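# Lift the carton with both hands and hold it still

## Task

Clamp the carton between the two hands, raise the whole carton at least three finger-widths above the table, and keep it motionless in the air without it touching anything else at the end. If any motor of either hand still reports moving in hand_stopped_by at the finish, the task counts as failed.

## Robot and tools

Robot: a humanoid upper body on a stand beyond the table's -x edge, facing about +x. left_arm is its own left arm (on the +y side) and carries a left hand; right_arm is on the -y side and carries a right hand. Knocking or placing anything off the table fails the task. Avoid hard collisions or sustained hard pressing between the arms, including wrists, palms, hand backs, brackets, fingers and thumbs; a hard press ends the run.

Scene frame (used in result lines): z = 0 at the table top, +z up, +x away from the robot across the table, +y toward the robot's left. The table's near edge is at x = 0.18 m. Each shoulder sits about 0.28 m above the pelvis, 0.06 m forward and 0.10 m to its side; a hand point reaches at most 0.62 m from its shoulder. The body may be turned or tilted, and printed positions can be off, more so at long reach.

Hand point: a point 0.05 m in front of the palm, where a pinch closes. Its own axes: +z along straightened fingers (fingertips 0.06-0.07 m beyond it), +y out of the palm, +x across the palm away from the thumb on the right hand, toward the thumb on the left hand. A wrist bracket on the little-finger side protrudes 0.03 m past the point along +y and can collide. With the thumb turned fully in front of the palm, a hand can wrap objects 0.035-0.08 m across, the object lying across the palm on the wrist side of the point.

Row layout (shared by execute_actions and move): one flat list of 28 numbers, each in [-1, 1], always covering both arms: left dx, dy, dz, rx, ry, rz, then left little, ring, middle, index, thumb_bend, thumb_turn, force_limit, speed, then the same 14 for the right. dx-dz and rx-rz are an offset (not a pose) in that hand point's own axes, measured from its pose at the start of the action (for a call's first action, the last pose reported in a result); 1.0 = 0.6 m or 180 degrees; rx, ry, rz form one rotation vector. Every row in an action is relative to that same start, not to the previous row. Zero offsets keep an arm where it was. Finger and thumb numbers are absolute targets: +1 open/straight, -1 closed; thumb_turn +1 beside the palm, -1 in front of it. A pinch is about index -0.22, thumb_bend -0.75, thumb_turn -0.57. force_limit maps -1..+1 linearly to about 0..10 N fingertip force (0..15 N for the two thumb motors) at which a closing motor stops; it does not stop opening. speed maps -1..+1 to near zero..full (full travel 0.6 s). To grip gently, close at speed -0.9 or below. There is no 'unchanged' value: to keep a hand as it is, resend its last executed eight numbers, or if none yet, its hand_measured six plus hand_force_limit and hand_speed. Repeating the same numbers keeps a grip; to squeeze harder, raise force_limit and send a target further closed than hand_measured; to loosen, send one more open. A motor only starts when its target changes by 0.01 or more.

Tools:
- execute_actions(actions): a list of actions; each action is up to 15 rows, one per 1/30 s step, and a short table repeats its last row to fill 15 steps. An empty list just returns state and images. Per step the commanded pose is clipped to within 70 mm and 16 degrees of the measured pose, so big offsets need several actions.
- move(target, speed, blocking): target is one 28-number row as above, offsets from the last reported pose. speed is top path speed in m/s, 0.002-0.5 (default 0.25), turning up to twice that in rad/s. Both arms follow straight paths ending together, 0.5-10 s. Moves do not slow for obstacles; faster moves and targets further past contact hit and press harder. With blocking=false you get a result after 0.5 s; other motion commands are refused until its end shows, so use wait or stop.
- wait(seconds): 0-10 s, arms keep their last command.
- stop(): brakes a running move; needs room.
- zoom_image(camera, region): camera is cam_high, cam_left_wrist or cam_right_wrist (each 504x504); region [x0, y0, x1, y1] in pixels, at most 504x504.
- show_instructions(): shows the scene's reference images.
- finished_scene(scene): ends the current scene after the last command has been held; irreversible.

Results: each arm's hand point position (m) and quaternion wxyz in the scene frame; Hand target lines show where the controller now drives each hand; hand_measured, hand_stopped_by (moving, target, force, stalled, fault) and hand_load_n list six values in motor order. Loads near 0 mean the grip was lost. A move line reports its ending (done, off_target, moving, held, fault), limits (paced = pose clipped, held = steps blocked), and distance to target. 'pose unreachable' means the clearance check altered that arm's command.

Cautions: a contact torque reaching a joint's limit (22 N m for most joints, 4.4 N m for wrist pitch and yaw, object weight included) stops that arm for 10 s. Holding loads heats motors; MOTOR HOT warns from 90 °C and at 120 °C the arm drops. Before finishing, ensure the carton is clear of the table and nothing, still, and no hand motor reads moving.

Each tool is called in YAML: its name, and indented under it one key for each argument.

Reference images:

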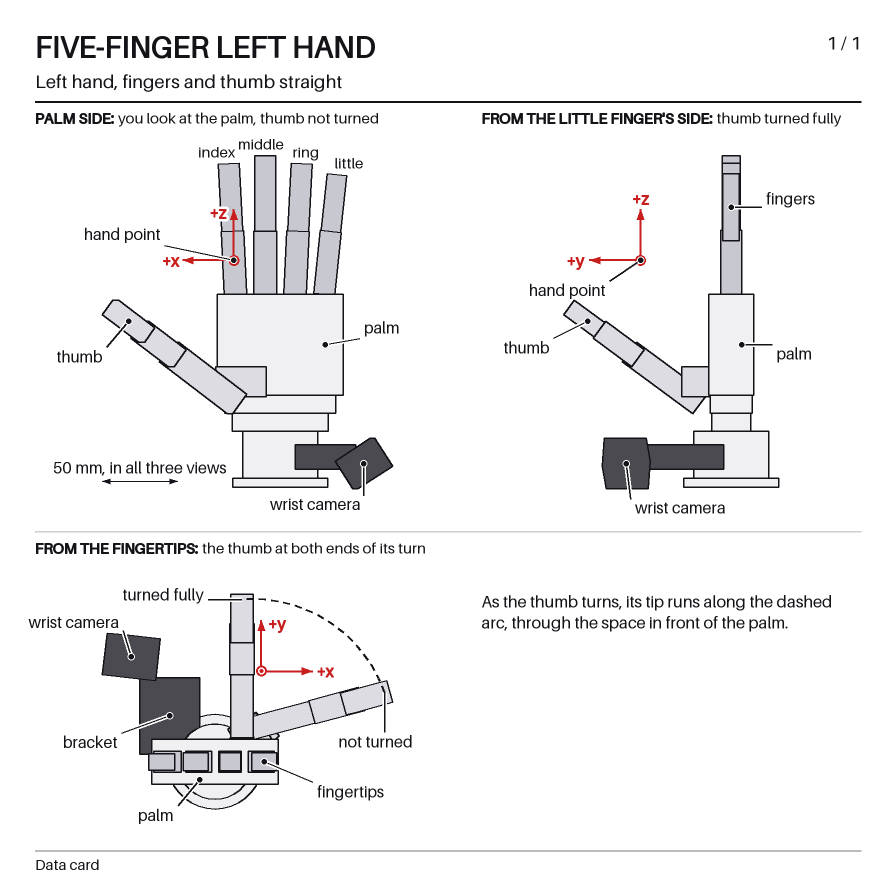

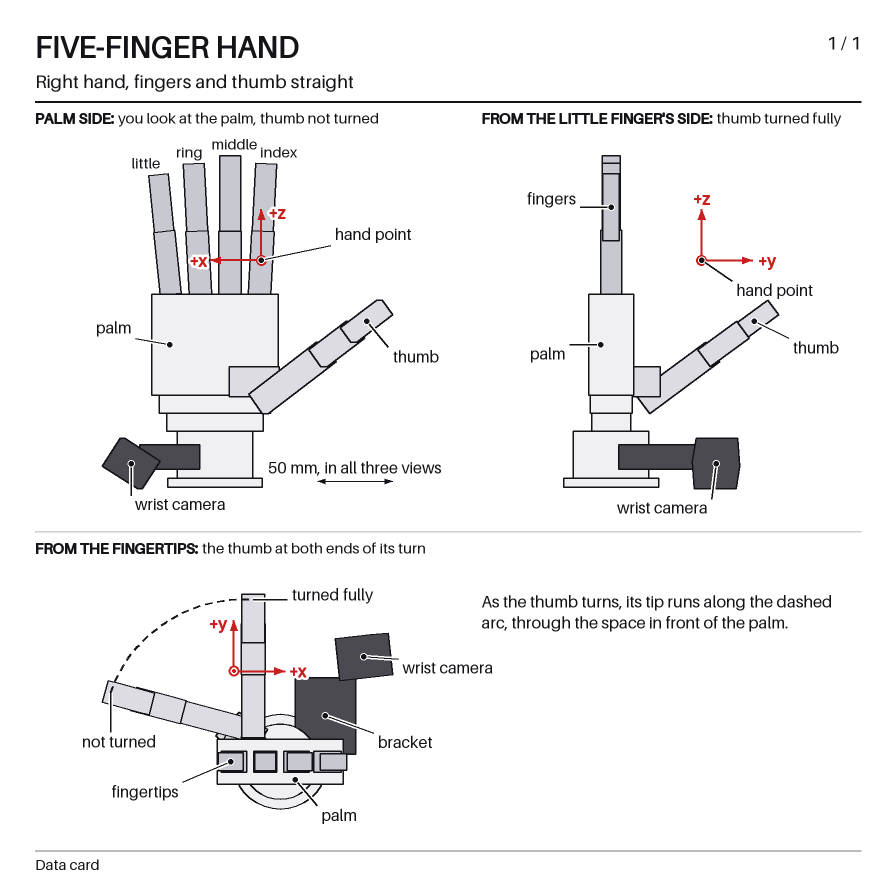

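## Session

execute_actions:
  actions: []

Scene clock: 0.00 s.
left_arm: end_effector_position=(+0.0849, +0.1576, +0.4877) hand_measured=(+1.000, +1.000, +1.000, +1.000, +1.000, +1.000) hand_load_n=(+0.0, +0.0, +0.0, +0.0, +0.0, +0.0) hand_stopped_by=(target, target, target, target, target, target) hand_force_limit=0.00 hand_speed=-0.80 end_effector_quat_wxyz=(+0.003, -0.029, -0.124, +0.992) | right_arm: end_effector_position=(+0.1934, -0.0580, +0.4412) hand_measured=(+1.000, +1.000, +1.000, +1.000, +1.000, +1.000) hand_load_n=(+0.0, +0.0, +0.0, +0.0, +0.0, +0.0) hand_stopped_by=(target, target, target, target, target, target) hand_force_limit=0.00 hand_speed=-0.80 end_effector_quat_wxyz=(+0.957, -0.219, +0.121, +0.148)
Joint positions: left_arm=[-0.167  0.563  0.253 -0.646 -0.603 -1.014 -0.215] | right_arm=[-0.037 -0.455 -0.187 -0.464  0.555 -0.963  0.425]
Joint velocities: left_arm=[-0.006  0.006  0.012  0.     0.005  0.     0.   ] | right_arm=[-0.003 -0.006  0.012  0.    -0.005  0.     0.   ]
Motor temperatures (°C, as the motors report them): left_arm=[33 28 34 35 29 23 19] | right_arm=[32 40 27 31 27 19 23]
Hand target (left_arm): +0.085, +0.158, +0.488; +0.003, -0.029, -0.124, +0.992
Hand target (right_arm): +0.193, -0.058, +0.441; +0.957, -0.219, +0.121, +0.148

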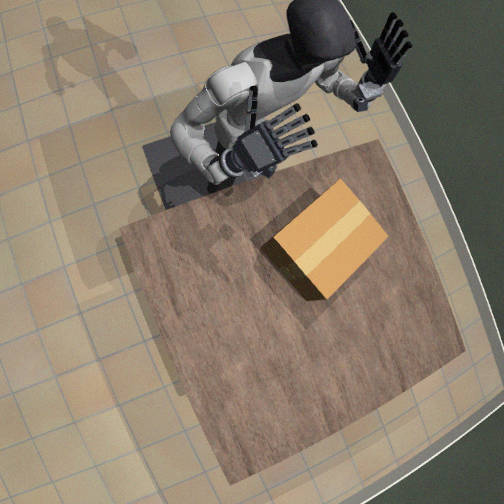

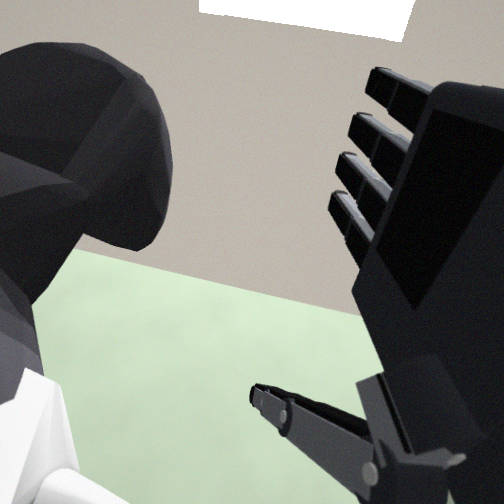

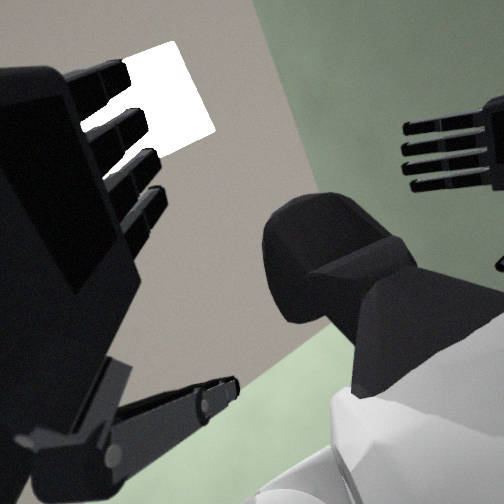

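zoom_image:
  camera: "cam_high"
  region: [200, 100, 440, 340]

zoom_image:
  camera: "cam_high"
  region: [120, 0, 440, 260]

Region (200, 100, 440, 340) of cam_high's 504x504 image, scaled by 2.100, with more detail than that image has.

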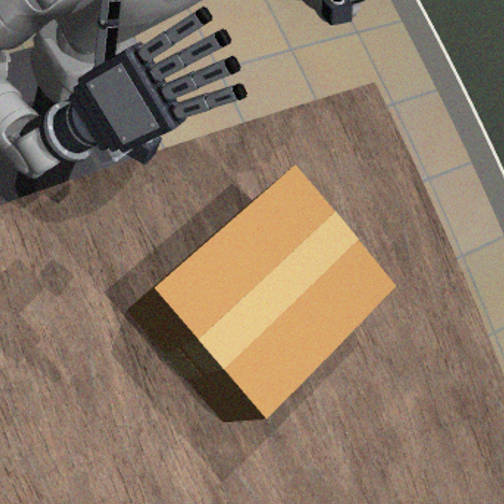

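Region (120, 0, 440, 260) of cam_high's 504x504 image, scaled by 1.575, with more detail than that image has; it fills the top 410 rows of this view, and the rest is white.

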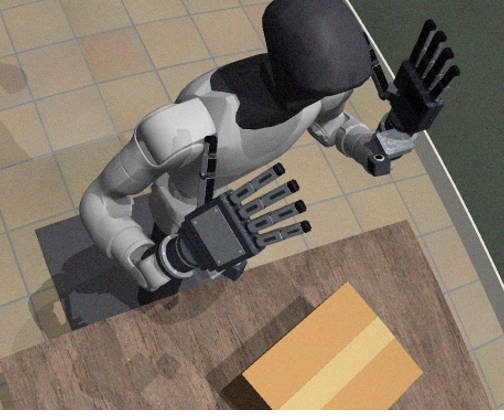

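move:
  target: [-0.417,-0.188,-0.448,0.166,-0.688,-0.011,1,1,1,1,1,1,0,-0.8,0.496,-0.106,-0.204,0.058,0.556,0.131,1,1,1,1,1,1,0,-0.8]
  speed: 0.4

Scene clock: 5.07 s.
left_arm: end_effector_position=(+0.3565, +0.3183, +0.2754) hand_measured=(+1.000, +1.000, +1.000, +1.000, +1.000, +1.000) hand_load_n=(+0.0, +0.0, +0.0, +0.0, +0.0, +0.0) hand_stopped_by=(target, target, target, target, target, target) hand_force_limit=0.00 hand_speed=-0.80 end_effector_quat_wxyz=(-0.072, +0.853, +0.142, +0.498) | right_arm: end_effector_position=(+0.4685, -0.0900, +0.2741) hand_measured=(+1.000, +1.000, +1.000, +1.000, +1.000, +1.000) hand_load_n=(+0.0, +0.0, +0.0, +0.0, +0.0, +0.0) hand_stopped_by=(target, target, target, target, target, target) hand_force_limit=0.00 hand_speed=-0.80 end_effector_quat_wxyz=(+0.496, -0.160, +0.849, +0.086)
Joint positions: left_arm=[ 0.112  1.458  0.462 -0.394 -1.783  0.614  0.577] | right_arm=[-0.607 -1.272  0.138 -0.068  1.396  0.752 -0.109]
Joint velocities: left_arm=[-0.017  0.009  0.011  0.006  0.006  0.     0.001] | right_arm=[-0.008  0.006  0.002  0.009  0.     0.     0.   ]
Motor temperatures (°C, as the motors report them): left_arm=[33 28 34 35 29 23 19] | right_arm=[32 40 27 32 27 20 23]
Hand target (left_arm): +0.357, +0.319, +0.275; -0.072, +0.853, +0.144, +0.497
Hand target (right_arm): +0.468, -0.089, +0.273; +0.494, -0.160, +0.850, +0.088
Off the commanded pose (left_arm): 0.014 m, 2 deg.
Off the commanded pose (right_arm): 0.011 m, 1 deg.
move: off_target (left_arm, right_arm)

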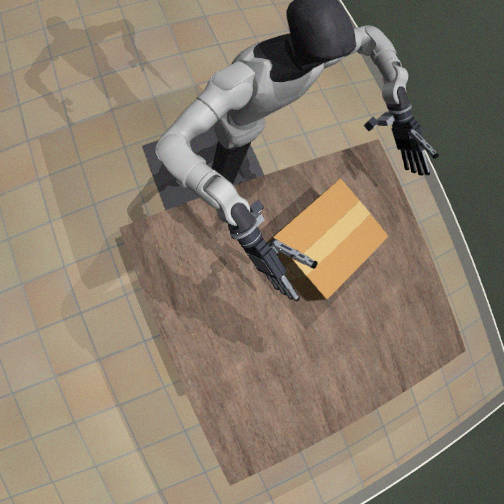

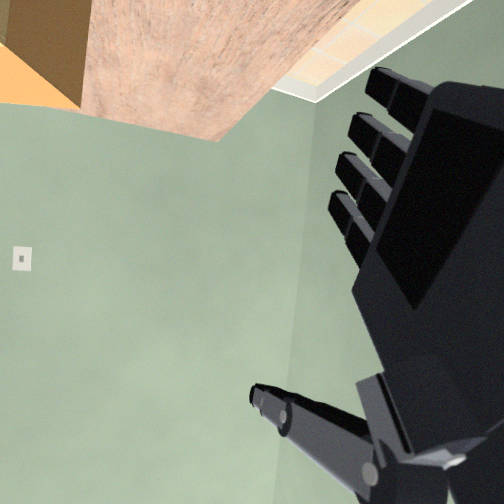

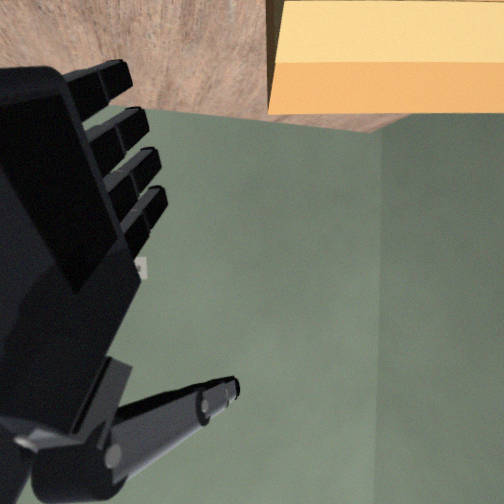

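zoom_image:
  camera: "cam_high"
  region: [210, 80, 450, 320]

Region (210, 80, 450, 320) of cam_high's 504x504 image, scaled by 2.100, with more detail than that image has.

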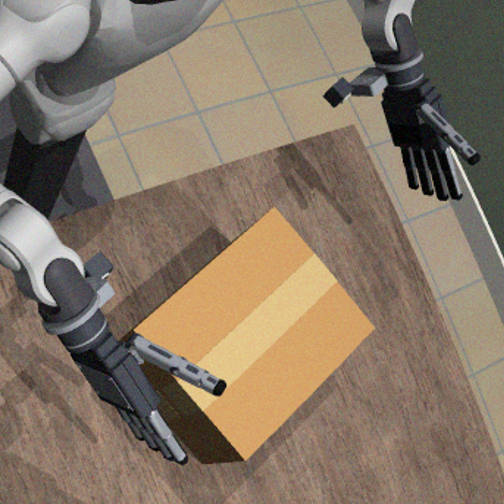

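move:
  target: [-0.221,0.137,0.101,0,0,0,1,1,1,1,1,1,0,-0.8,0.191,0.033,0.149,0,0,0,1,1,1,1,1,1,0,-0.8]
  speed: 0.2

Scene clock: 7.80 s.
left_arm: end_effector_position=(+0.3650, +0.2445, +0.1250) hand_measured=(+1.000, +1.000, +1.000, +1.000, +1.000, +1.000) hand_load_n=(+0.0, +0.0, +0.0, +0.0, +0.0, +0.0) hand_stopped_by=(target, target, target, target, target, target) hand_force_limit=0.00 hand_speed=-0.80 end_effector_quat_wxyz=(-0.079, +0.855, +0.153, +0.490) | right_arm: end_effector_position=(+0.4864, -0.0730, +0.1294) hand_measured=(+1.000, +1.000, +1.000, +1.000, +1.000, +1.000) hand_load_n=(+0.0, +0.0, +0.0, +0.0, +0.0, +0.0) hand_stopped_by=(target, target, target, target, target, target) hand_force_limit=0.00 hand_speed=-0.80 end_effector_quat_wxyz=(+0.496, -0.144, +0.852, +0.086)
Joint positions: left_arm=[-0.127  0.858 -0.297 -0.336 -1.075  0.345  0.711] | right_arm=[-0.581 -0.802  0.42   0.387  0.921  0.285  0.037]
Joint velocities: left_arm=[-0.002 -0.015 -0.008 -0.003 -0.002 -0.001  0.   ] | right_arm=[ 0.    -0.018 -0.012  0.     0.005  0.     0.   ]
Motor temperatures (°C, as the motors report them): left_arm=[33 29 34 35 29 23 19] | right_arm=[33 41 27 32 27 20 23]
Hand target (left_arm): +0.366, +0.245, +0.126; -0.080, +0.854, +0.152, +0.492
Hand target (right_arm): +0.487, -0.073, +0.129; +0.496, -0.146, +0.852, +0.084
Off the commanded pose (left_arm): 0.014 m, 2 deg.
Off the commanded pose (right_arm): 0.009 m, 2 deg.
move: off_target (left_arm, right_arm)

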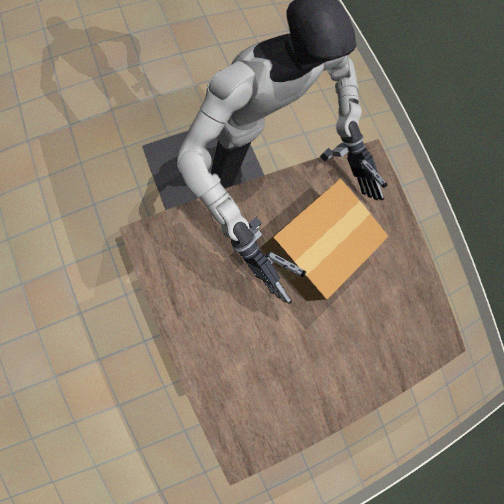

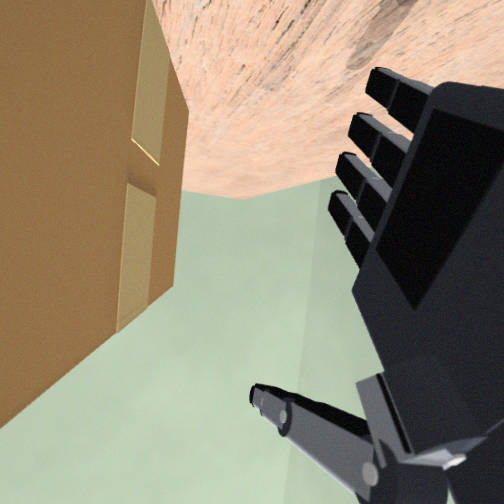

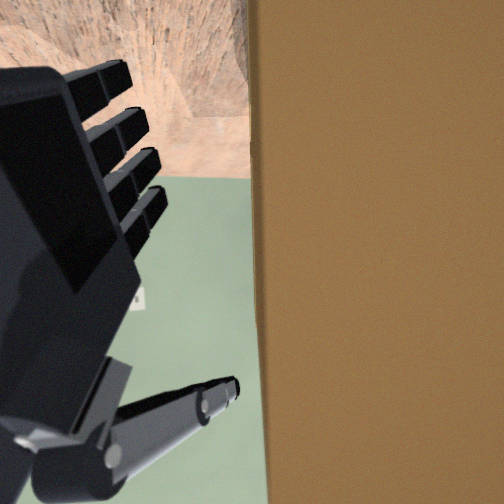

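move:
  target: [0.062,0.155,0.018,-0.017,0,0.01,1,1,1,1,1,1,0,-0.8,-0.044,0.08,0,0,0,0,1,1,1,1,1,1,0,-0.8]
  speed: 0.12

Scene clock: 10.00 s.
left_arm: end_effector_position=(+0.4230, +0.1691, +0.1520) hand_measured=(+1.000, +1.000, +1.000, +1.000, +1.000, +1.000) hand_load_n=(+0.0, +0.0, +0.0, +0.0, +0.0, +0.0) hand_stopped_by=(target, target, target, target, target, target) hand_force_limit=0.00 hand_speed=-0.80 end_effector_quat_wxyz=(-0.060, +0.858, +0.134, +0.492) | right_arm: end_effector_position=(+0.4804, -0.0231, +0.1503) hand_measured=(+1.000, +1.000, +1.000, +1.000, +1.000, +1.000) hand_load_n=(+0.0, +0.0, +0.0, +0.0, +0.0, +0.0) hand_stopped_by=(target, target, target, target, target, target) hand_force_limit=0.00 hand_speed=-0.80 end_effector_quat_wxyz=(+0.494, -0.149, +0.852, +0.085)
Joint positions: left_arm=[-0.514  0.604 -0.434 -0.252 -1.104  0.57   0.952] | right_arm=[-0.62  -0.754  0.42   0.149  0.969  0.469 -0.203]
Joint velocities: left_arm=[-0.003  0.006  0.005 -0.003  0.003  0.     0.   ] | right_arm=[-0.003  0.003  0.018 -0.002 -0.005  0.     0.   ]
Motor temperatures (°C, as the motors report them): left_arm=[33 29 34 35 29 23 19] | right_arm=[34 41 27 32 27 20 23]
Hand target (left_arm): +0.422, +0.169, +0.150; -0.061, +0.860, +0.135, +0.488
Hand target (right_arm): +0.480, -0.023, +0.150; +0.493, -0.148, +0.853, +0.086
Off the commanded pose (left_arm): 0.002 m, 1 deg.
Off the commanded pose (right_arm): 0.003 m, 1 deg.
move: done

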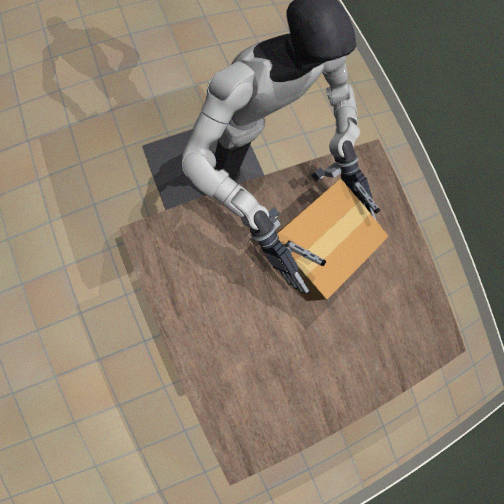

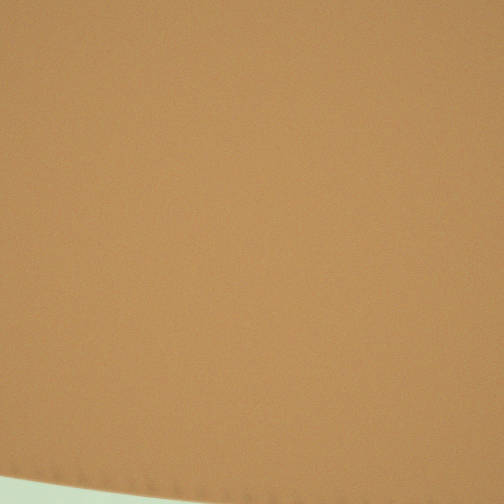

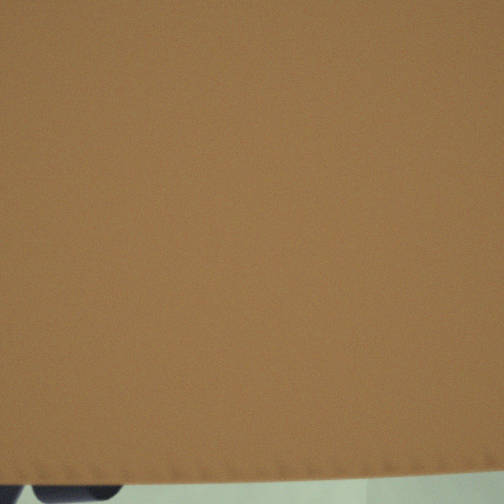

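zoom_image:
  camera: "cam_high"
  region: [230, 130, 410, 310]

Region (230, 130, 410, 310) of cam_high's 504x504 image, scaled by 2.800, with more detail than that image has.

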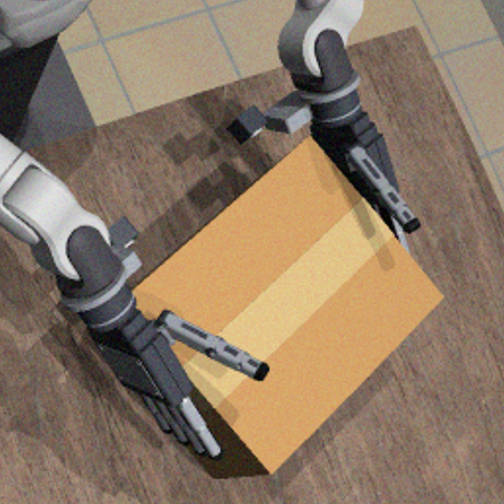

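move:
  target: [0.009,0.045,-0.005,0,0,0,1,1,1,1,1,1,0,-0.8,-0.011,0.04,-0.006,0,0,0,1,1,1,1,1,1,0,-0.8]
  speed: 0.04

Scene clock: 11.23 s.
left_arm: end_effector_position=(+0.4294, +0.1614, +0.1531) hand_measured=(+1.000, +1.000, +1.000, +1.000, +1.000, +1.000) hand_load_n=(+0.0, +0.0, +0.0, +0.0, +0.0, +0.0) hand_stopped_by=(target, target, target, target, target, target) hand_force_limit=0.00 hand_speed=-0.80 end_effector_quat_wxyz=(-0.083, +0.858, +0.148, +0.486) | right_arm: end_effector_position=(+0.4793, -0.0225, +0.1500) hand_measured=(+1.000, +1.000, +1.000, +1.000, +1.000, +1.000) hand_load_n=(+0.0, +0.0, +0.0, +0.0, +0.0, +0.0) hand_stopped_by=(target, target, target, target, target, target) hand_force_limit=0.00 hand_speed=-0.80 end_effector_quat_wxyz=(+0.492, -0.140, +0.858, +0.050)
Joint positions: left_arm=[-0.572  0.531 -0.467 -0.226 -1.099  0.591  1.072] | right_arm=[-0.617 -0.743  0.417  0.067  0.982  0.538 -0.343]
Joint velocities: left_arm=[-0.006 -0.002 -0.005  0.     0.005  0.     0.005] | right_arm=[ 0.     0.012 -0.018  0.     0.012  0.004  0.   ]
Motor temperatures (°C, as the motors report them): left_arm=[34 29 34 35 29 23 19] | right_arm=[34 41 27 32 27 20 23]
Hand target (left_arm): +0.430, +0.144, +0.158; -0.060, +0.859, +0.136, +0.490
Hand target (right_arm): +0.471, -0.001, +0.157; +0.493, -0.151, +0.853, +0.084
Off the commanded pose (left_arm): 0.019 m, 3 deg.
Off the commanded pose (right_arm): 0.024 m, 4 deg.
move: off_target (left_arm, right_arm)

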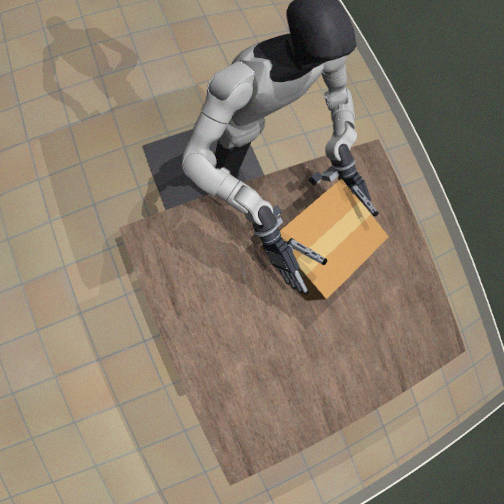

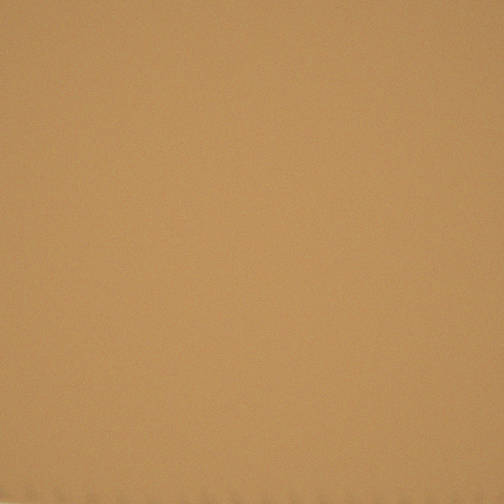

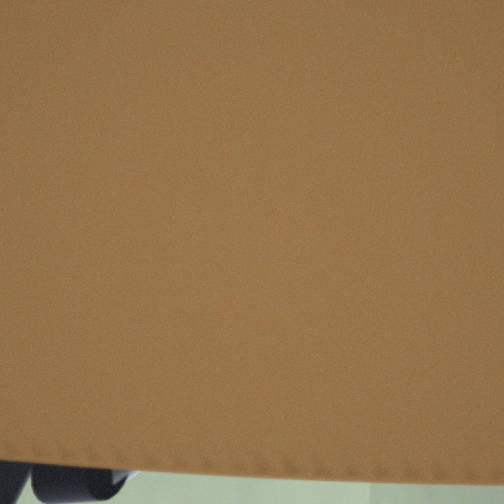

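zoom_image:
  camera: "cam_high"
  region: [245, 195, 345, 305]

zoom_image:
  camera: "cam_high"
  region: [300, 135, 400, 235]

Region (245, 195, 345, 305) of cam_high's 504x504 image, scaled by 4.582, with more detail than that image has; it fills the left 458 columns of this view, and the rest is white.

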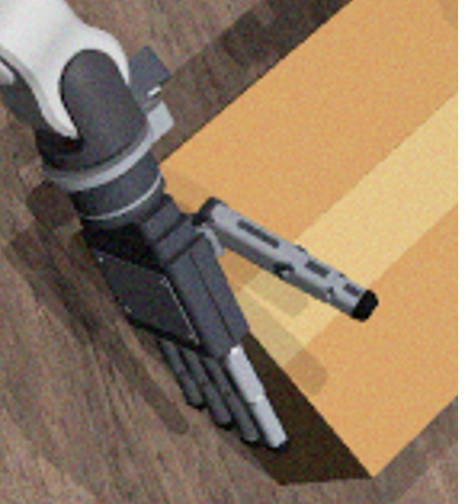

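Region (300, 135, 400, 235) of cam_high's 504x504 image, scaled by 5.040, with more detail than that image has.

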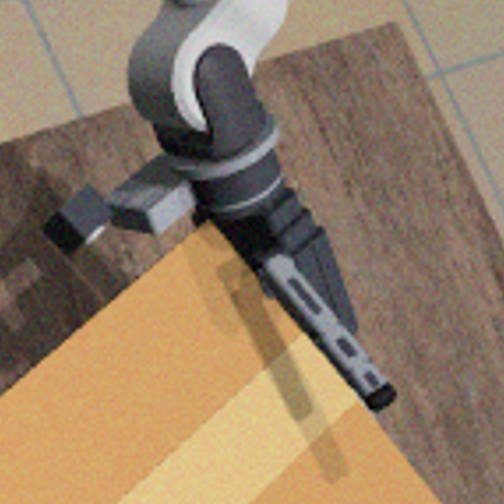

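execute_actions:
  actions:
    - [[0.003,0.028,-0.011,-0.0167,0,0,0.6,0.6,0.6,0.6,1,1,-0.6,-0.75,-0.01,0.037,-0.009,-0.022,-0.005,0.004,0.6,0.6,0.6,0.6,1,1,-0.6,-0.75]]

wait:
  seconds: 0.4

Scene clock: 12.47 s.
left_arm: end_effector_position=(+0.4294, +0.1626, +0.1525) hand_measured=(+0.834, +0.836, +0.862, +0.850, +1.000, +1.000) hand_load_n=(+0.0, +2.5, +0.5, +1.0, +0.0, +0.0) hand_stopped_by=(moving, force, force, force, target, target) hand_force_limit=-0.60 hand_speed=-0.75 end_effector_quat_wxyz=(-0.088, +0.858, +0.148, +0.484) | right_arm: end_effector_position=(+0.4788, -0.0223, +0.1501) hand_measured=(+0.834, +0.834, +0.834, +0.834, +1.000, +1.000) hand_load_n=(+0.0, +0.0, +0.0, +0.5, +0.0, +0.0) hand_stopped_by=(moving, moving, moving, moving, target, target) hand_force_limit=-0.60 hand_speed=-0.75 end_effector_quat_wxyz=(+0.492, -0.140, +0.858, +0.052)
Joint positions: left_arm=[-0.575  0.531 -0.467 -0.224 -1.099  0.598  1.08 ] | right_arm=[-0.615 -0.743  0.415  0.064  0.982  0.538 -0.341]
Joint velocities: left_arm=[-0.015  0.011 -0.005  0.009  0.003  0.02   0.041] | right_arm=[ 0.015  0.005 -0.006  0.005  0.     0.    -0.007]
Motor temperatures (°C, as the motors report them): left_arm=[34 29 34 36 29 23 19] | right_arm=[35 41 27 32 27 21 24]
Hand target (left_arm): +0.430, +0.144, +0.158; -0.060, +0.860, +0.136, +0.489
Hand target (right_arm): +0.471, -0.002, +0.157; +0.493, -0.152, +0.853, +0.084
Off the commanded pose (left_arm): 0.019 m, 3 deg.
Off the commanded pose (right_arm): 0.023 m, 4 deg.

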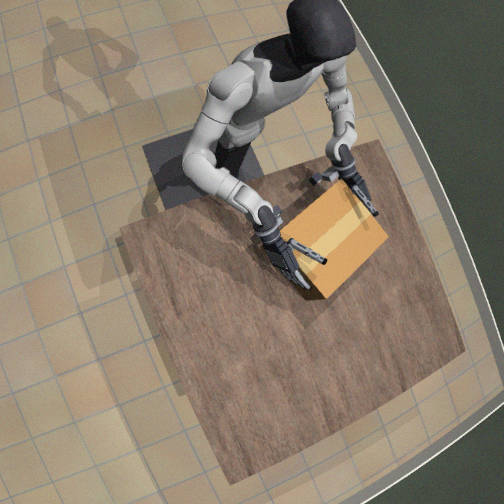

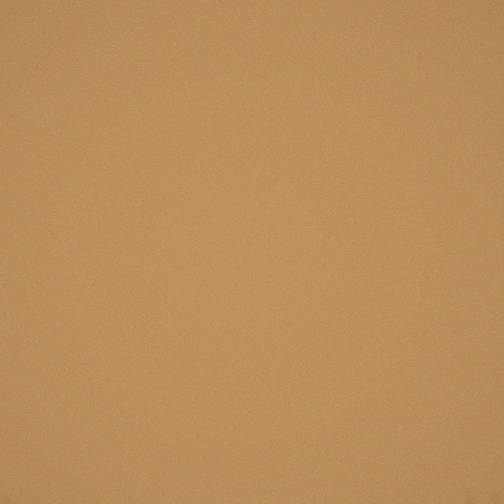

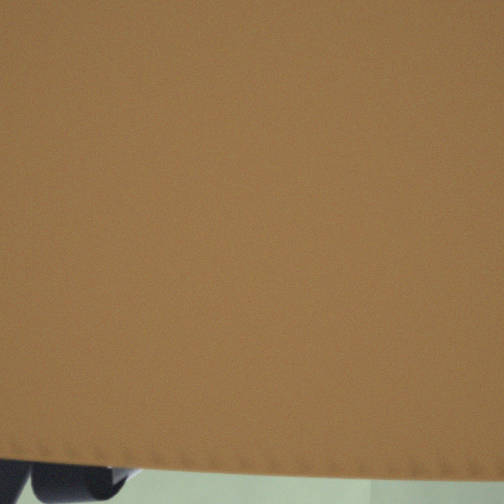

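Scene clock: 12.87 s.
left_arm: end_effector_position=(+0.4294, +0.1627, +0.1525) hand_measured=(+0.822, +0.836, +0.862, +0.850, +1.000, +1.000) hand_load_n=(+2.0, +1.5, +0.0, +0.5, +0.0, +0.0) hand_stopped_by=(force, force, force, force, target, target) hand_force_limit=-0.60 hand_speed=-0.75 end_effector_quat_wxyz=(-0.089, +0.858, +0.147, +0.484) | right_arm: end_effector_position=(+0.4791, -0.0232, +0.1499) hand_measured=(+0.726, +0.766, +0.808, +0.822, +1.000, +1.000) hand_load_n=(+3.0, +1.5, +0.5, +0.0, +0.0, +0.0) hand_stopped_by=(force, force, force, force, target, target) hand_force_limit=-0.60 hand_speed=-0.75 end_effector_quat_wxyz=(+0.492, -0.140, +0.858, +0.049)
Joint positions: left_arm=[-0.576  0.531 -0.467 -0.224 -1.099  0.6    1.08 ] | right_arm=[-0.615 -0.743  0.415  0.064  0.981  0.54  -0.344]
Joint velocities: left_arm=[-0.002 -0.015 -0.002  0.014  0.017  0.     0.   ] | right_arm=[ 0.005 -0.015 -0.017 -0.015 -0.009  0.     0.   ]
Motor temperatures (°C, as the motors report them): left_arm=[34 29 34 36 29 23 19] | right_arm=[35 41 27 32 27 21 24]
Hand target (left_arm): +0.430, +0.144, +0.158; -0.060, +0.860, +0.136, +0.489
Hand target (right_arm): +0.471, -0.002, +0.157; +0.493, -0.152, +0.853, +0.084
Off the commanded pose (left_arm): 0.020 m, 4 deg.
Off the commanded pose (right_arm): 0.024 m, 4 deg.
wait: 0.40 s; no rest

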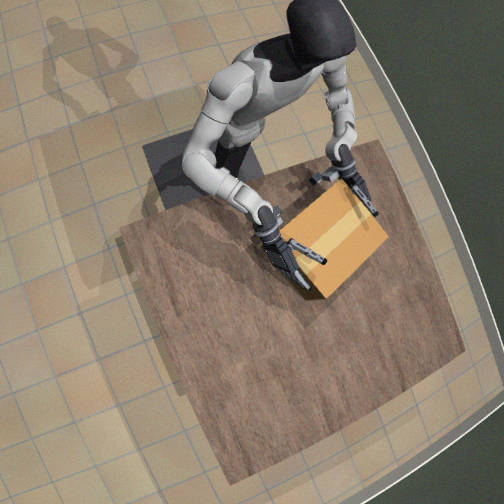

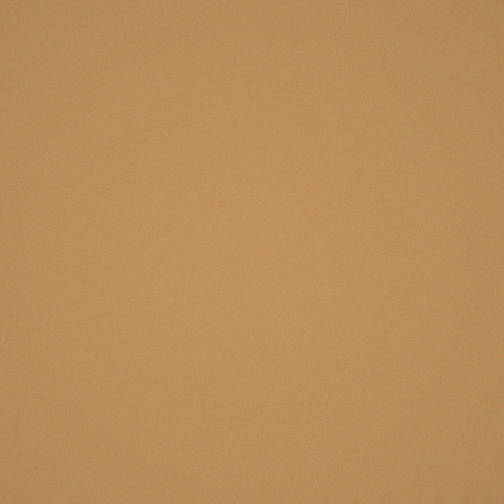

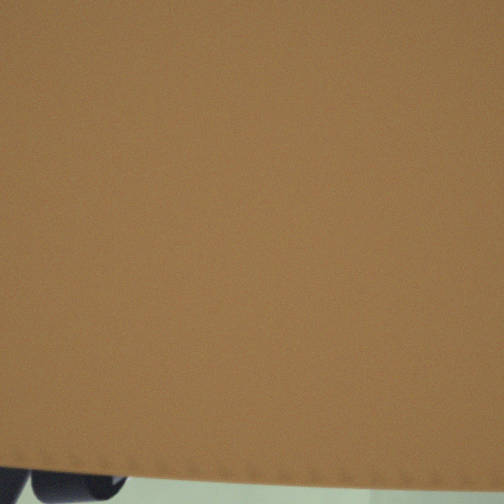

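execute_actions:
  actions:
    - [[0.003,0.033,-0.012,-0.021,0,0,0.6,0.6,0.6,0.6,1,1,-0.6,-0.75,-0.01,0.041,-0.009,-0.024,-0.005,0.006,0.6,0.6,0.6,0.6,1,1,-0.6,-0.75],[0.003,0.036,-0.012,-0.023,0,0,0.6,0.6,0.6,0.6,1,1,-0.6,-0.75,-0.01,0.044,-0.009,-0.026,-0.005,0.008,0.6,0.6,0.6,0.6,1,1,-0.6,-0.75],[0.003,0.039,-0.013,-0.025,0,0,0.6,0.6,0.6,0.6,1,1,-0.6,-0.75,-0.01,0.047,-0.01,-0.028,-0.005,0.009,0.6,0.6,0.6,0.6,1,1,-0.6,-0.75],[0.003,0.042,-0.013,-0.027,0,0,0.6,0.6,0.6,0.6,1,1,-0.6,-0.75,-0.01,0.05,-0.01,-0.03,-0.005,0.011,0.6,0.6,0.6,0.6,1,1,-0.6,-0.75],[0.003,0.045,-0.014,-0.029,0,0,0.6,0.6,0.6,0.6,1,1,-0.6,-0.75,-0.01,0.053,-0.011,-0.032,-0.005,0.012,0.6,0.6,0.6,0.6,1,1,-0.6,-0.75],[0.003,0.048,-0.014,-0.031,0,0,0.6,0.6,0.6,0.6,1,1,-0.6,-0.75,-0.01,0.056,-0.011,-0.034,-0.005,0.014,0.6,0.6,0.6,0.6,1,1,-0.6,-0.75],[0.003,0.051,-0.015,-0.033,0,0,0.6,0.6,0.6,0.6,1,1,-0.6,-0.75,-0.01,0.059,-0.012,-0.036,-0.005,0.015,0.6,0.6,0.6,0.6,1,1,-0.6,-0.75],[0.003,0.054,-0.015,-0.035,0,0,0.6,0.6,0.6,0.6,1,1,-0.6,-0.75,-0.01,0.062,-0.012,-0.038,-0.005,0.017,0.6,0.6,0.6,0.6,1,1,-0.6,-0.75]]

Scene clock: 13.73 s.
left_arm: end_effector_position=(+0.4320, +0.1627, +0.1524) hand_measured=(+0.822, +0.836, +0.862, +0.850, +1.000, +1.000) hand_load_n=(+1.0, +1.0, +0.0, +0.5, +0.0, +0.0) hand_stopped_by=(force, force, force, force, target, target) hand_force_limit=-0.60 hand_speed=-0.75 end_effector_quat_wxyz=(-0.089, +0.858, +0.143, +0.485) | right_arm: end_effector_position=(+0.4797, -0.0245, +0.1504) hand_measured=(+0.726, +0.766, +0.808, +0.822, +1.000, +1.000) hand_load_n=(+5.5, +2.0, +0.5, +0.0, +0.0, +0.0) hand_stopped_by=(force, force, force, force, target, target) hand_force_limit=-0.60 hand_speed=-0.75 end_effector_quat_wxyz=(+0.493, -0.131, +0.858, +0.053)
Joint positions: left_arm=[-0.586  0.532 -0.469 -0.208 -1.092  0.601  1.063] | right_arm=[-0.604 -0.734  0.4    0.064  0.981  0.535 -0.344]
Joint velocities: left_arm=[-0.003  0.     0.014  0.002  0.003  0.    -0.007] | right_arm=[ 0.002 -0.005 -0.032 -0.003  0.006  0.     0.   ]
Motor temperatures (°C, as the motors report them): left_arm=[34 29 34 36 29 23 19] | right_arm=[35 41 27 32 27 21 24]
Hand target (left_arm): +0.432, +0.131, +0.159; -0.041, +0.862, +0.121, +0.491
Hand target (right_arm): +0.464, +0.010, +0.157; +0.487, -0.146, +0.853, +0.114
Off the commanded pose (left_arm): 0.033 m, 6 deg.
Off the commanded pose (right_arm): 0.040 m, 7 deg.

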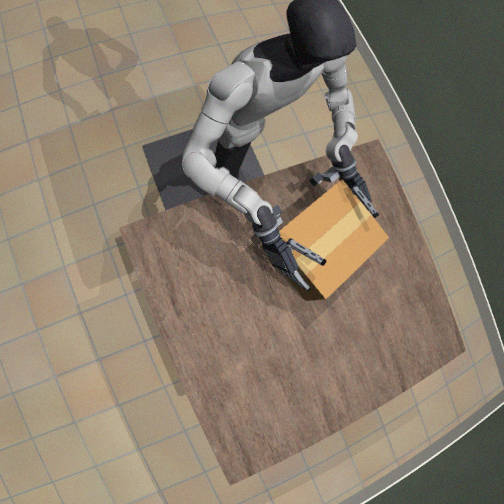

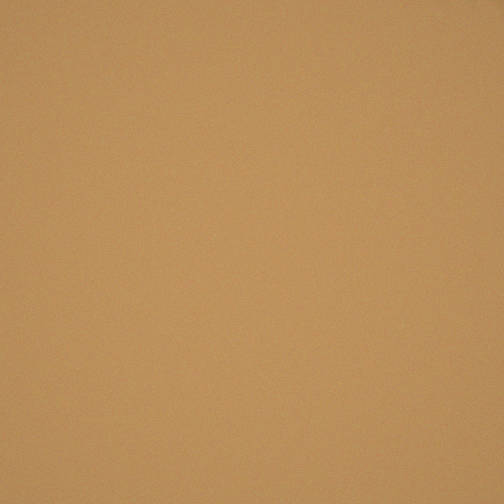

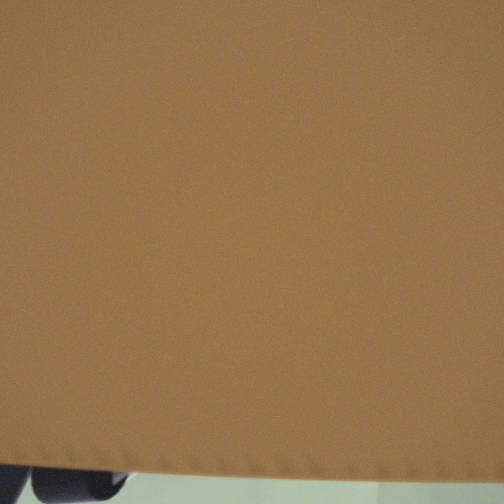

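execute_actions:
  actions:
    - [[0.003,0.05,-0.022,-0.0337,-0.001,-0.003,0.6,0.6,0.6,0.6,1,1,-0.6,-0.75,-0.009,0.062,-0.016,-0.0387,-0.003,0.0108,0.6,0.6,0.6,0.6,1,1,-0.6,-0.75],[0.006,0.05,-0.024,-0.0337,-0.001,-0.003,0.6,0.6,0.6,0.6,1,1,-0.6,-0.75,-0.012,0.062,-0.018,-0.0387,-0.003,0.0108,0.6,0.6,0.6,0.6,1,1,-0.6,-0.75],[0.01,0.05,-0.026,-0.0337,-0.001,-0.003,0.6,0.6,0.6,0.6,1,1,-0.6,-0.75,-0.016,0.062,-0.02,-0.0387,-0.003,0.0108,0.6,0.6,0.6,0.6,1,1,-0.6,-0.75],[0.014,0.05,-0.029,-0.0337,-0.001,-0.003,0.6,0.6,0.6,0.6,1,1,-0.6,-0.75,-0.02,0.062,-0.023,-0.0387,-0.003,0.0108,0.6,0.6,0.6,0.6,1,1,-0.6,-0.75],[0.018,0.05,-0.031,-0.0337,-0.001,-0.003,0.6,0.6,0.6,0.6,1,1,-0.6,-0.75,-0.024,0.061,-0.025,-0.0387,-0.003,0.0108,0.6,0.6,0.6,0.6,1,1,-0.6,-0.75],[0.022,0.05,-0.034,-0.0337,-0.001,-0.003,0.6,0.6,0.6,0.6,1,1,-0.6,-0.75,-0.028,0.061,-0.028,-0.0387,-0.003,0.0108,0.6,0.6,0.6,0.6,1,1,-0.6,-0.75],[0.027,0.05,-0.036,-0.0337,-0.001,-0.003,0.6,0.6,0.6,0.6,1,1,-0.6,-0.75,-0.033,0.061,-0.03,-0.0387,-0.003,0.0108,0.6,0.6,0.6,0.6,1,1,-0.6,-0.75],[0.031,0.05,-0.039,-0.0337,-0.001,-0.003,0.6,0.6,0.6,0.6,1,1,-0.6,-0.75,-0.037,0.061,-0.033,-0.0387,-0.003,0.0108,0.6,0.6,0.6,0.6,1,1,-0.6,-0.75],[0.035,0.05,-0.042,-0.0337,-0.001,-0.003,0.6,0.6,0.6,0.6,1,1,-0.6,-0.75,-0.041,0.061,-0.035,-0.0387,-0.003,0.0108,0.6,0.6,0.6,0.6,1,1,-0.6,-0.75],[0.04,0.05,-0.044,-0.0337,-0.001,-0.003,0.6,0.6,0.6,0.6,1,1,-0.6,-0.75,-0.046,0.061,-0.038,-0.0387,-0.003,0.0108,0.6,0.6,0.6,0.6,1,1,-0.6,-0.75],[0.044,0.05,-0.047,-0.0337,-0.001,-0.003,0.6,0.6,0.6,0.6,1,1,-0.6,-0.75,-0.05,0.061,-0.04,-0.0387,-0.003,0.0108,0.6,0.6,0.6,0.6,1,1,-0.6,-0.75]]

execute_actions:
  actions: []

Scene clock: 14.90 s.
left_arm: end_effector_position=(+0.4391, +0.1625, +0.2025) hand_measured=(+0.822, +0.836, +0.862, +0.850, +1.000, +1.000) hand_load_n=(+3.0, +3.5, +0.0, +0.0, +0.0, +0.0) hand_stopped_by=(force, force, force, force, target, target) hand_force_limit=-0.60 hand_speed=-0.75 end_effector_quat_wxyz=(-0.082, +0.842, +0.152, +0.511) | right_arm: end_effector_position=(+0.4771, -0.0265, +0.1745) hand_measured=(+0.726, +0.766, +0.808, +0.822, +1.000, +1.000) hand_load_n=(+2.5, +4.5, +2.0, +0.0, +0.0, +0.0) hand_stopped_by=(force, force, force, force, target, target) hand_force_limit=-0.60 hand_speed=-0.75 end_effector_quat_wxyz=(+0.488, -0.128, +0.862, +0.055)
Joint positions: left_arm=[-0.67   0.541 -0.392 -0.308 -1.205  0.696  1.18 ] | right_arm=[-0.615 -0.781  0.324 -0.045  1.074  0.664 -0.407]
Joint velocities: left_arm=[ 0.031 -0.008  0.034 -0.025 -0.035  0.008  0.162] | right_arm=[-0.11   0.005 -0.156 -0.183  0.011  0.    -0.096]
Motor temperatures (°C, as the motors report them): left_arm=[35 29 34 36 29 23 20] | right_arm=[36 41 27 33 27 21 25]
Hand target (left_arm): +0.431, +0.130, +0.190; -0.039, +0.862, +0.122, +0.491
Hand target (right_arm): +0.461, +0.010, +0.187; +0.487, -0.150, +0.853, +0.115
Off the commanded pose (left_arm): 0.035 m, 7 deg.
Off the commanded pose (right_arm): 0.041 m, 7 deg.

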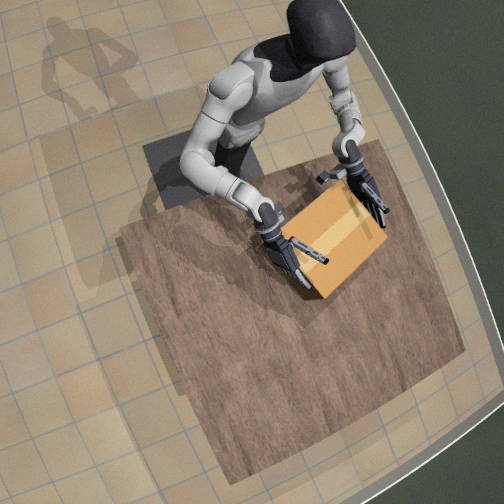

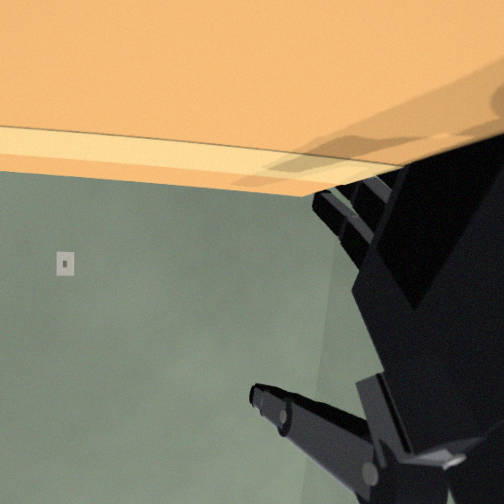

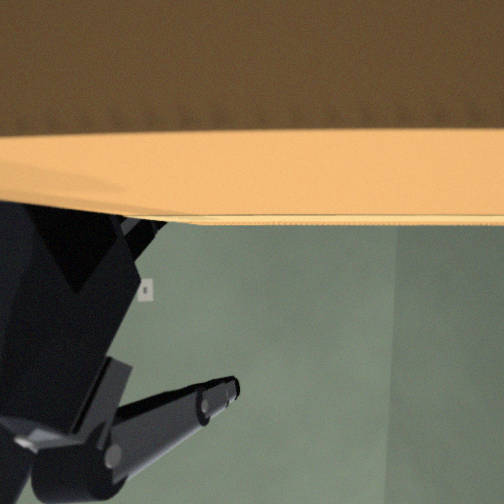

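Scene clock: 14.90 s.
left_arm: end_effector_position=(+0.4391, +0.1625, +0.2025) hand_measured=(+0.822, +0.836, +0.862, +0.850, +1.000, +1.000) hand_load_n=(+3.0, +3.5, +0.0, +0.0, +0.0, +0.0) hand_stopped_by=(force, force, force, force, target, target) hand_force_limit=-0.60 hand_speed=-0.75 end_effector_quat_wxyz=(-0.082, +0.842, +0.152, +0.511) | right_arm: end_effector_position=(+0.4771, -0.0265, +0.1745) hand_measured=(+0.726, +0.766, +0.808, +0.822, +1.000, +1.000) hand_load_n=(+2.5, +4.5, +2.0, +0.0, +0.0, +0.0) hand_stopped_by=(force, force, force, force, target, target) hand_force_limit=-0.60 hand_speed=-0.75 end_effector_quat_wxyz=(+0.488, -0.128, +0.862, +0.055)
Joint positions: left_arm=[-0.67   0.541 -0.392 -0.308 -1.205  0.696  1.18 ] | right_arm=[-0.615 -0.781  0.324 -0.045  1.074  0.664 -0.407]
Joint velocities: left_arm=[ 0.031 -0.008  0.034 -0.025 -0.035  0.008  0.162] | right_arm=[-0.11   0.005 -0.156 -0.183  0.011  0.    -0.096]
Motor temperatures (°C, as the motors report them): left_arm=[35 29 34 36 29 23 20] | right_arm=[36 41 27 33 27 21 25]
Hand target (left_arm): +0.431, +0.130, +0.190; -0.039, +0.862, +0.122, +0.491
Hand target (right_arm): +0.461, +0.010, +0.187; +0.487, -0.150, +0.853, +0.115
Off the commanded pose (left_arm): 0.035 m, 7 deg.
Off the commanded pose (right_arm): 0.041 m, 7 deg.

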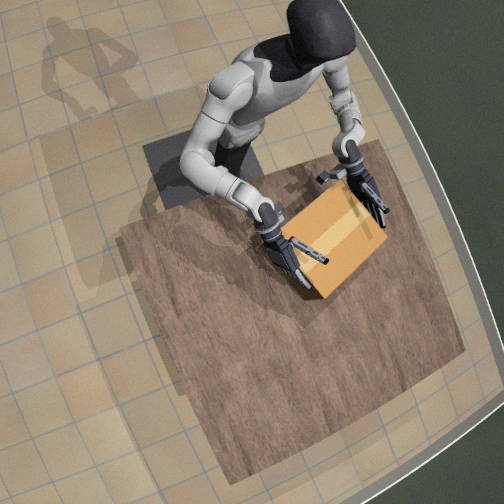

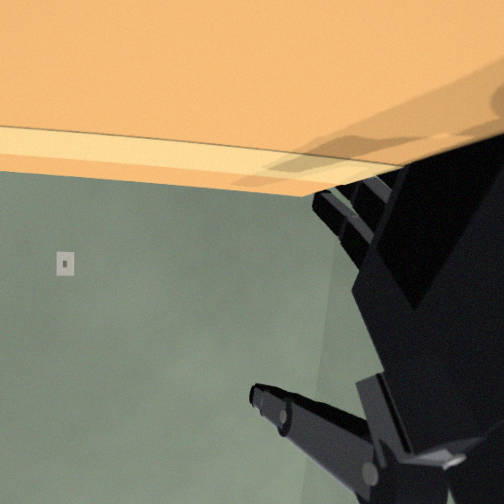

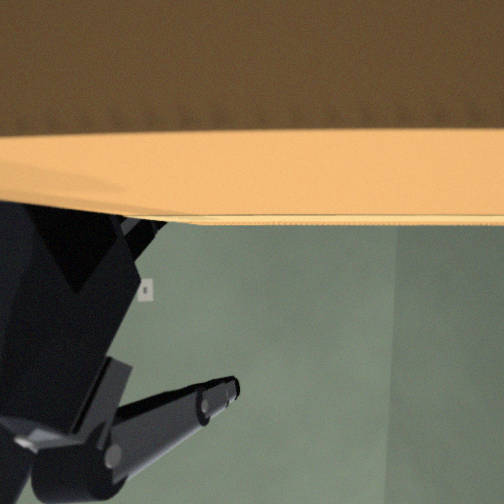

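execute_actions:
  actions:
    - [[0,-0.02,0,0,0,0,1,1,1,1,1,1,-0.6,0,0,-0.02,0,0,0,0,1,1,1,1,1,1,-0.6,0]]

Scene clock: 17.47 s.
left_arm: end_effector_position=(+0.4353, +0.1749, +0.2024) hand_measured=(+1.000, +1.000, +1.000, +1.000, +1.000, +1.000) hand_load_n=(+0.0, +0.0, +0.0, +0.0, +0.0, +0.0) hand_stopped_by=(target, target, target, target, target, target) hand_force_limit=-0.60 hand_speed=0.00 end_effector_quat_wxyz=(-0.086, +0.842, +0.151, +0.511) | right_arm: end_effector_position=(+0.4802, -0.0389, +0.1739) hand_measured=(+1.000, +1.000, +1.000, +1.000, +1.000, +1.000) hand_load_n=(+0.0, +0.0, +0.0, +0.0, +0.0, +0.0) hand_stopped_by=(target, target, target, target, target, target) hand_force_limit=-0.60 hand_speed=0.00 end_effector_quat_wxyz=(+0.486, -0.127, +0.863, +0.054)
Joint positions: left_arm=[-0.642  0.588 -0.361 -0.33  -1.219  0.704  1.152] | right_arm=[-0.606 -0.813  0.312 -0.014  1.072  0.651 -0.355]
Joint velocities: left_arm=[ 0.002  0.    -0.026  0.     0.002  0.     0.   ] | right_arm=[ 0.006 -0.017 -0.005  0.002  0.006  0.     0.   ]
Motor temperatures (°C, as the motors report them): left_arm=[35 29 34 36 29 23 20] | right_arm=[36 41 27 33 27 21 26]
Hand target (left_arm): +0.435, +0.174, +0.203; -0.082, +0.842, +0.151, +0.511
Hand target (right_arm): +0.481, -0.038, +0.175; +0.488, -0.128, +0.862, +0.055
Off the commanded pose (left_arm): 0.001 m, 0 deg.
Off the commanded pose (right_arm): 0.001 m, 0 deg.

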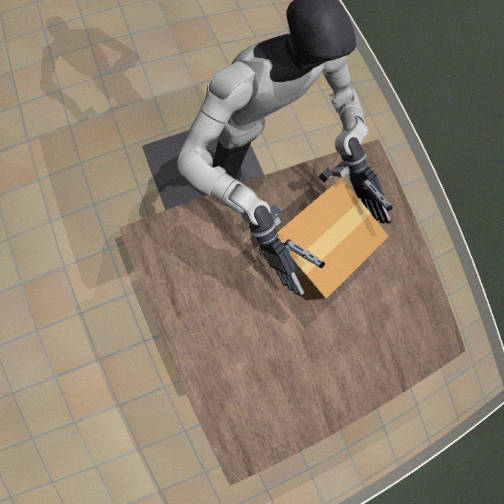

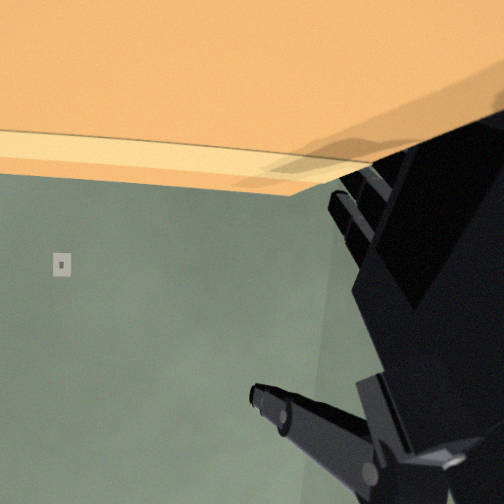

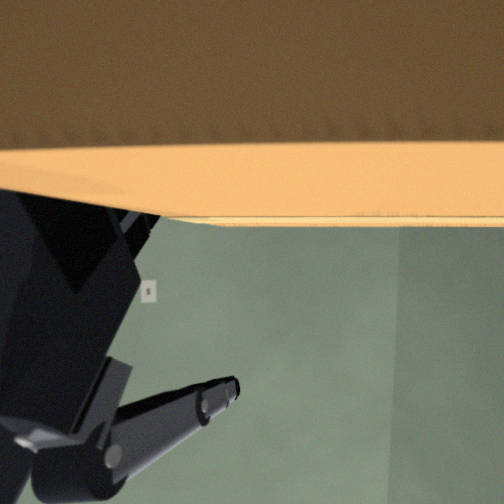

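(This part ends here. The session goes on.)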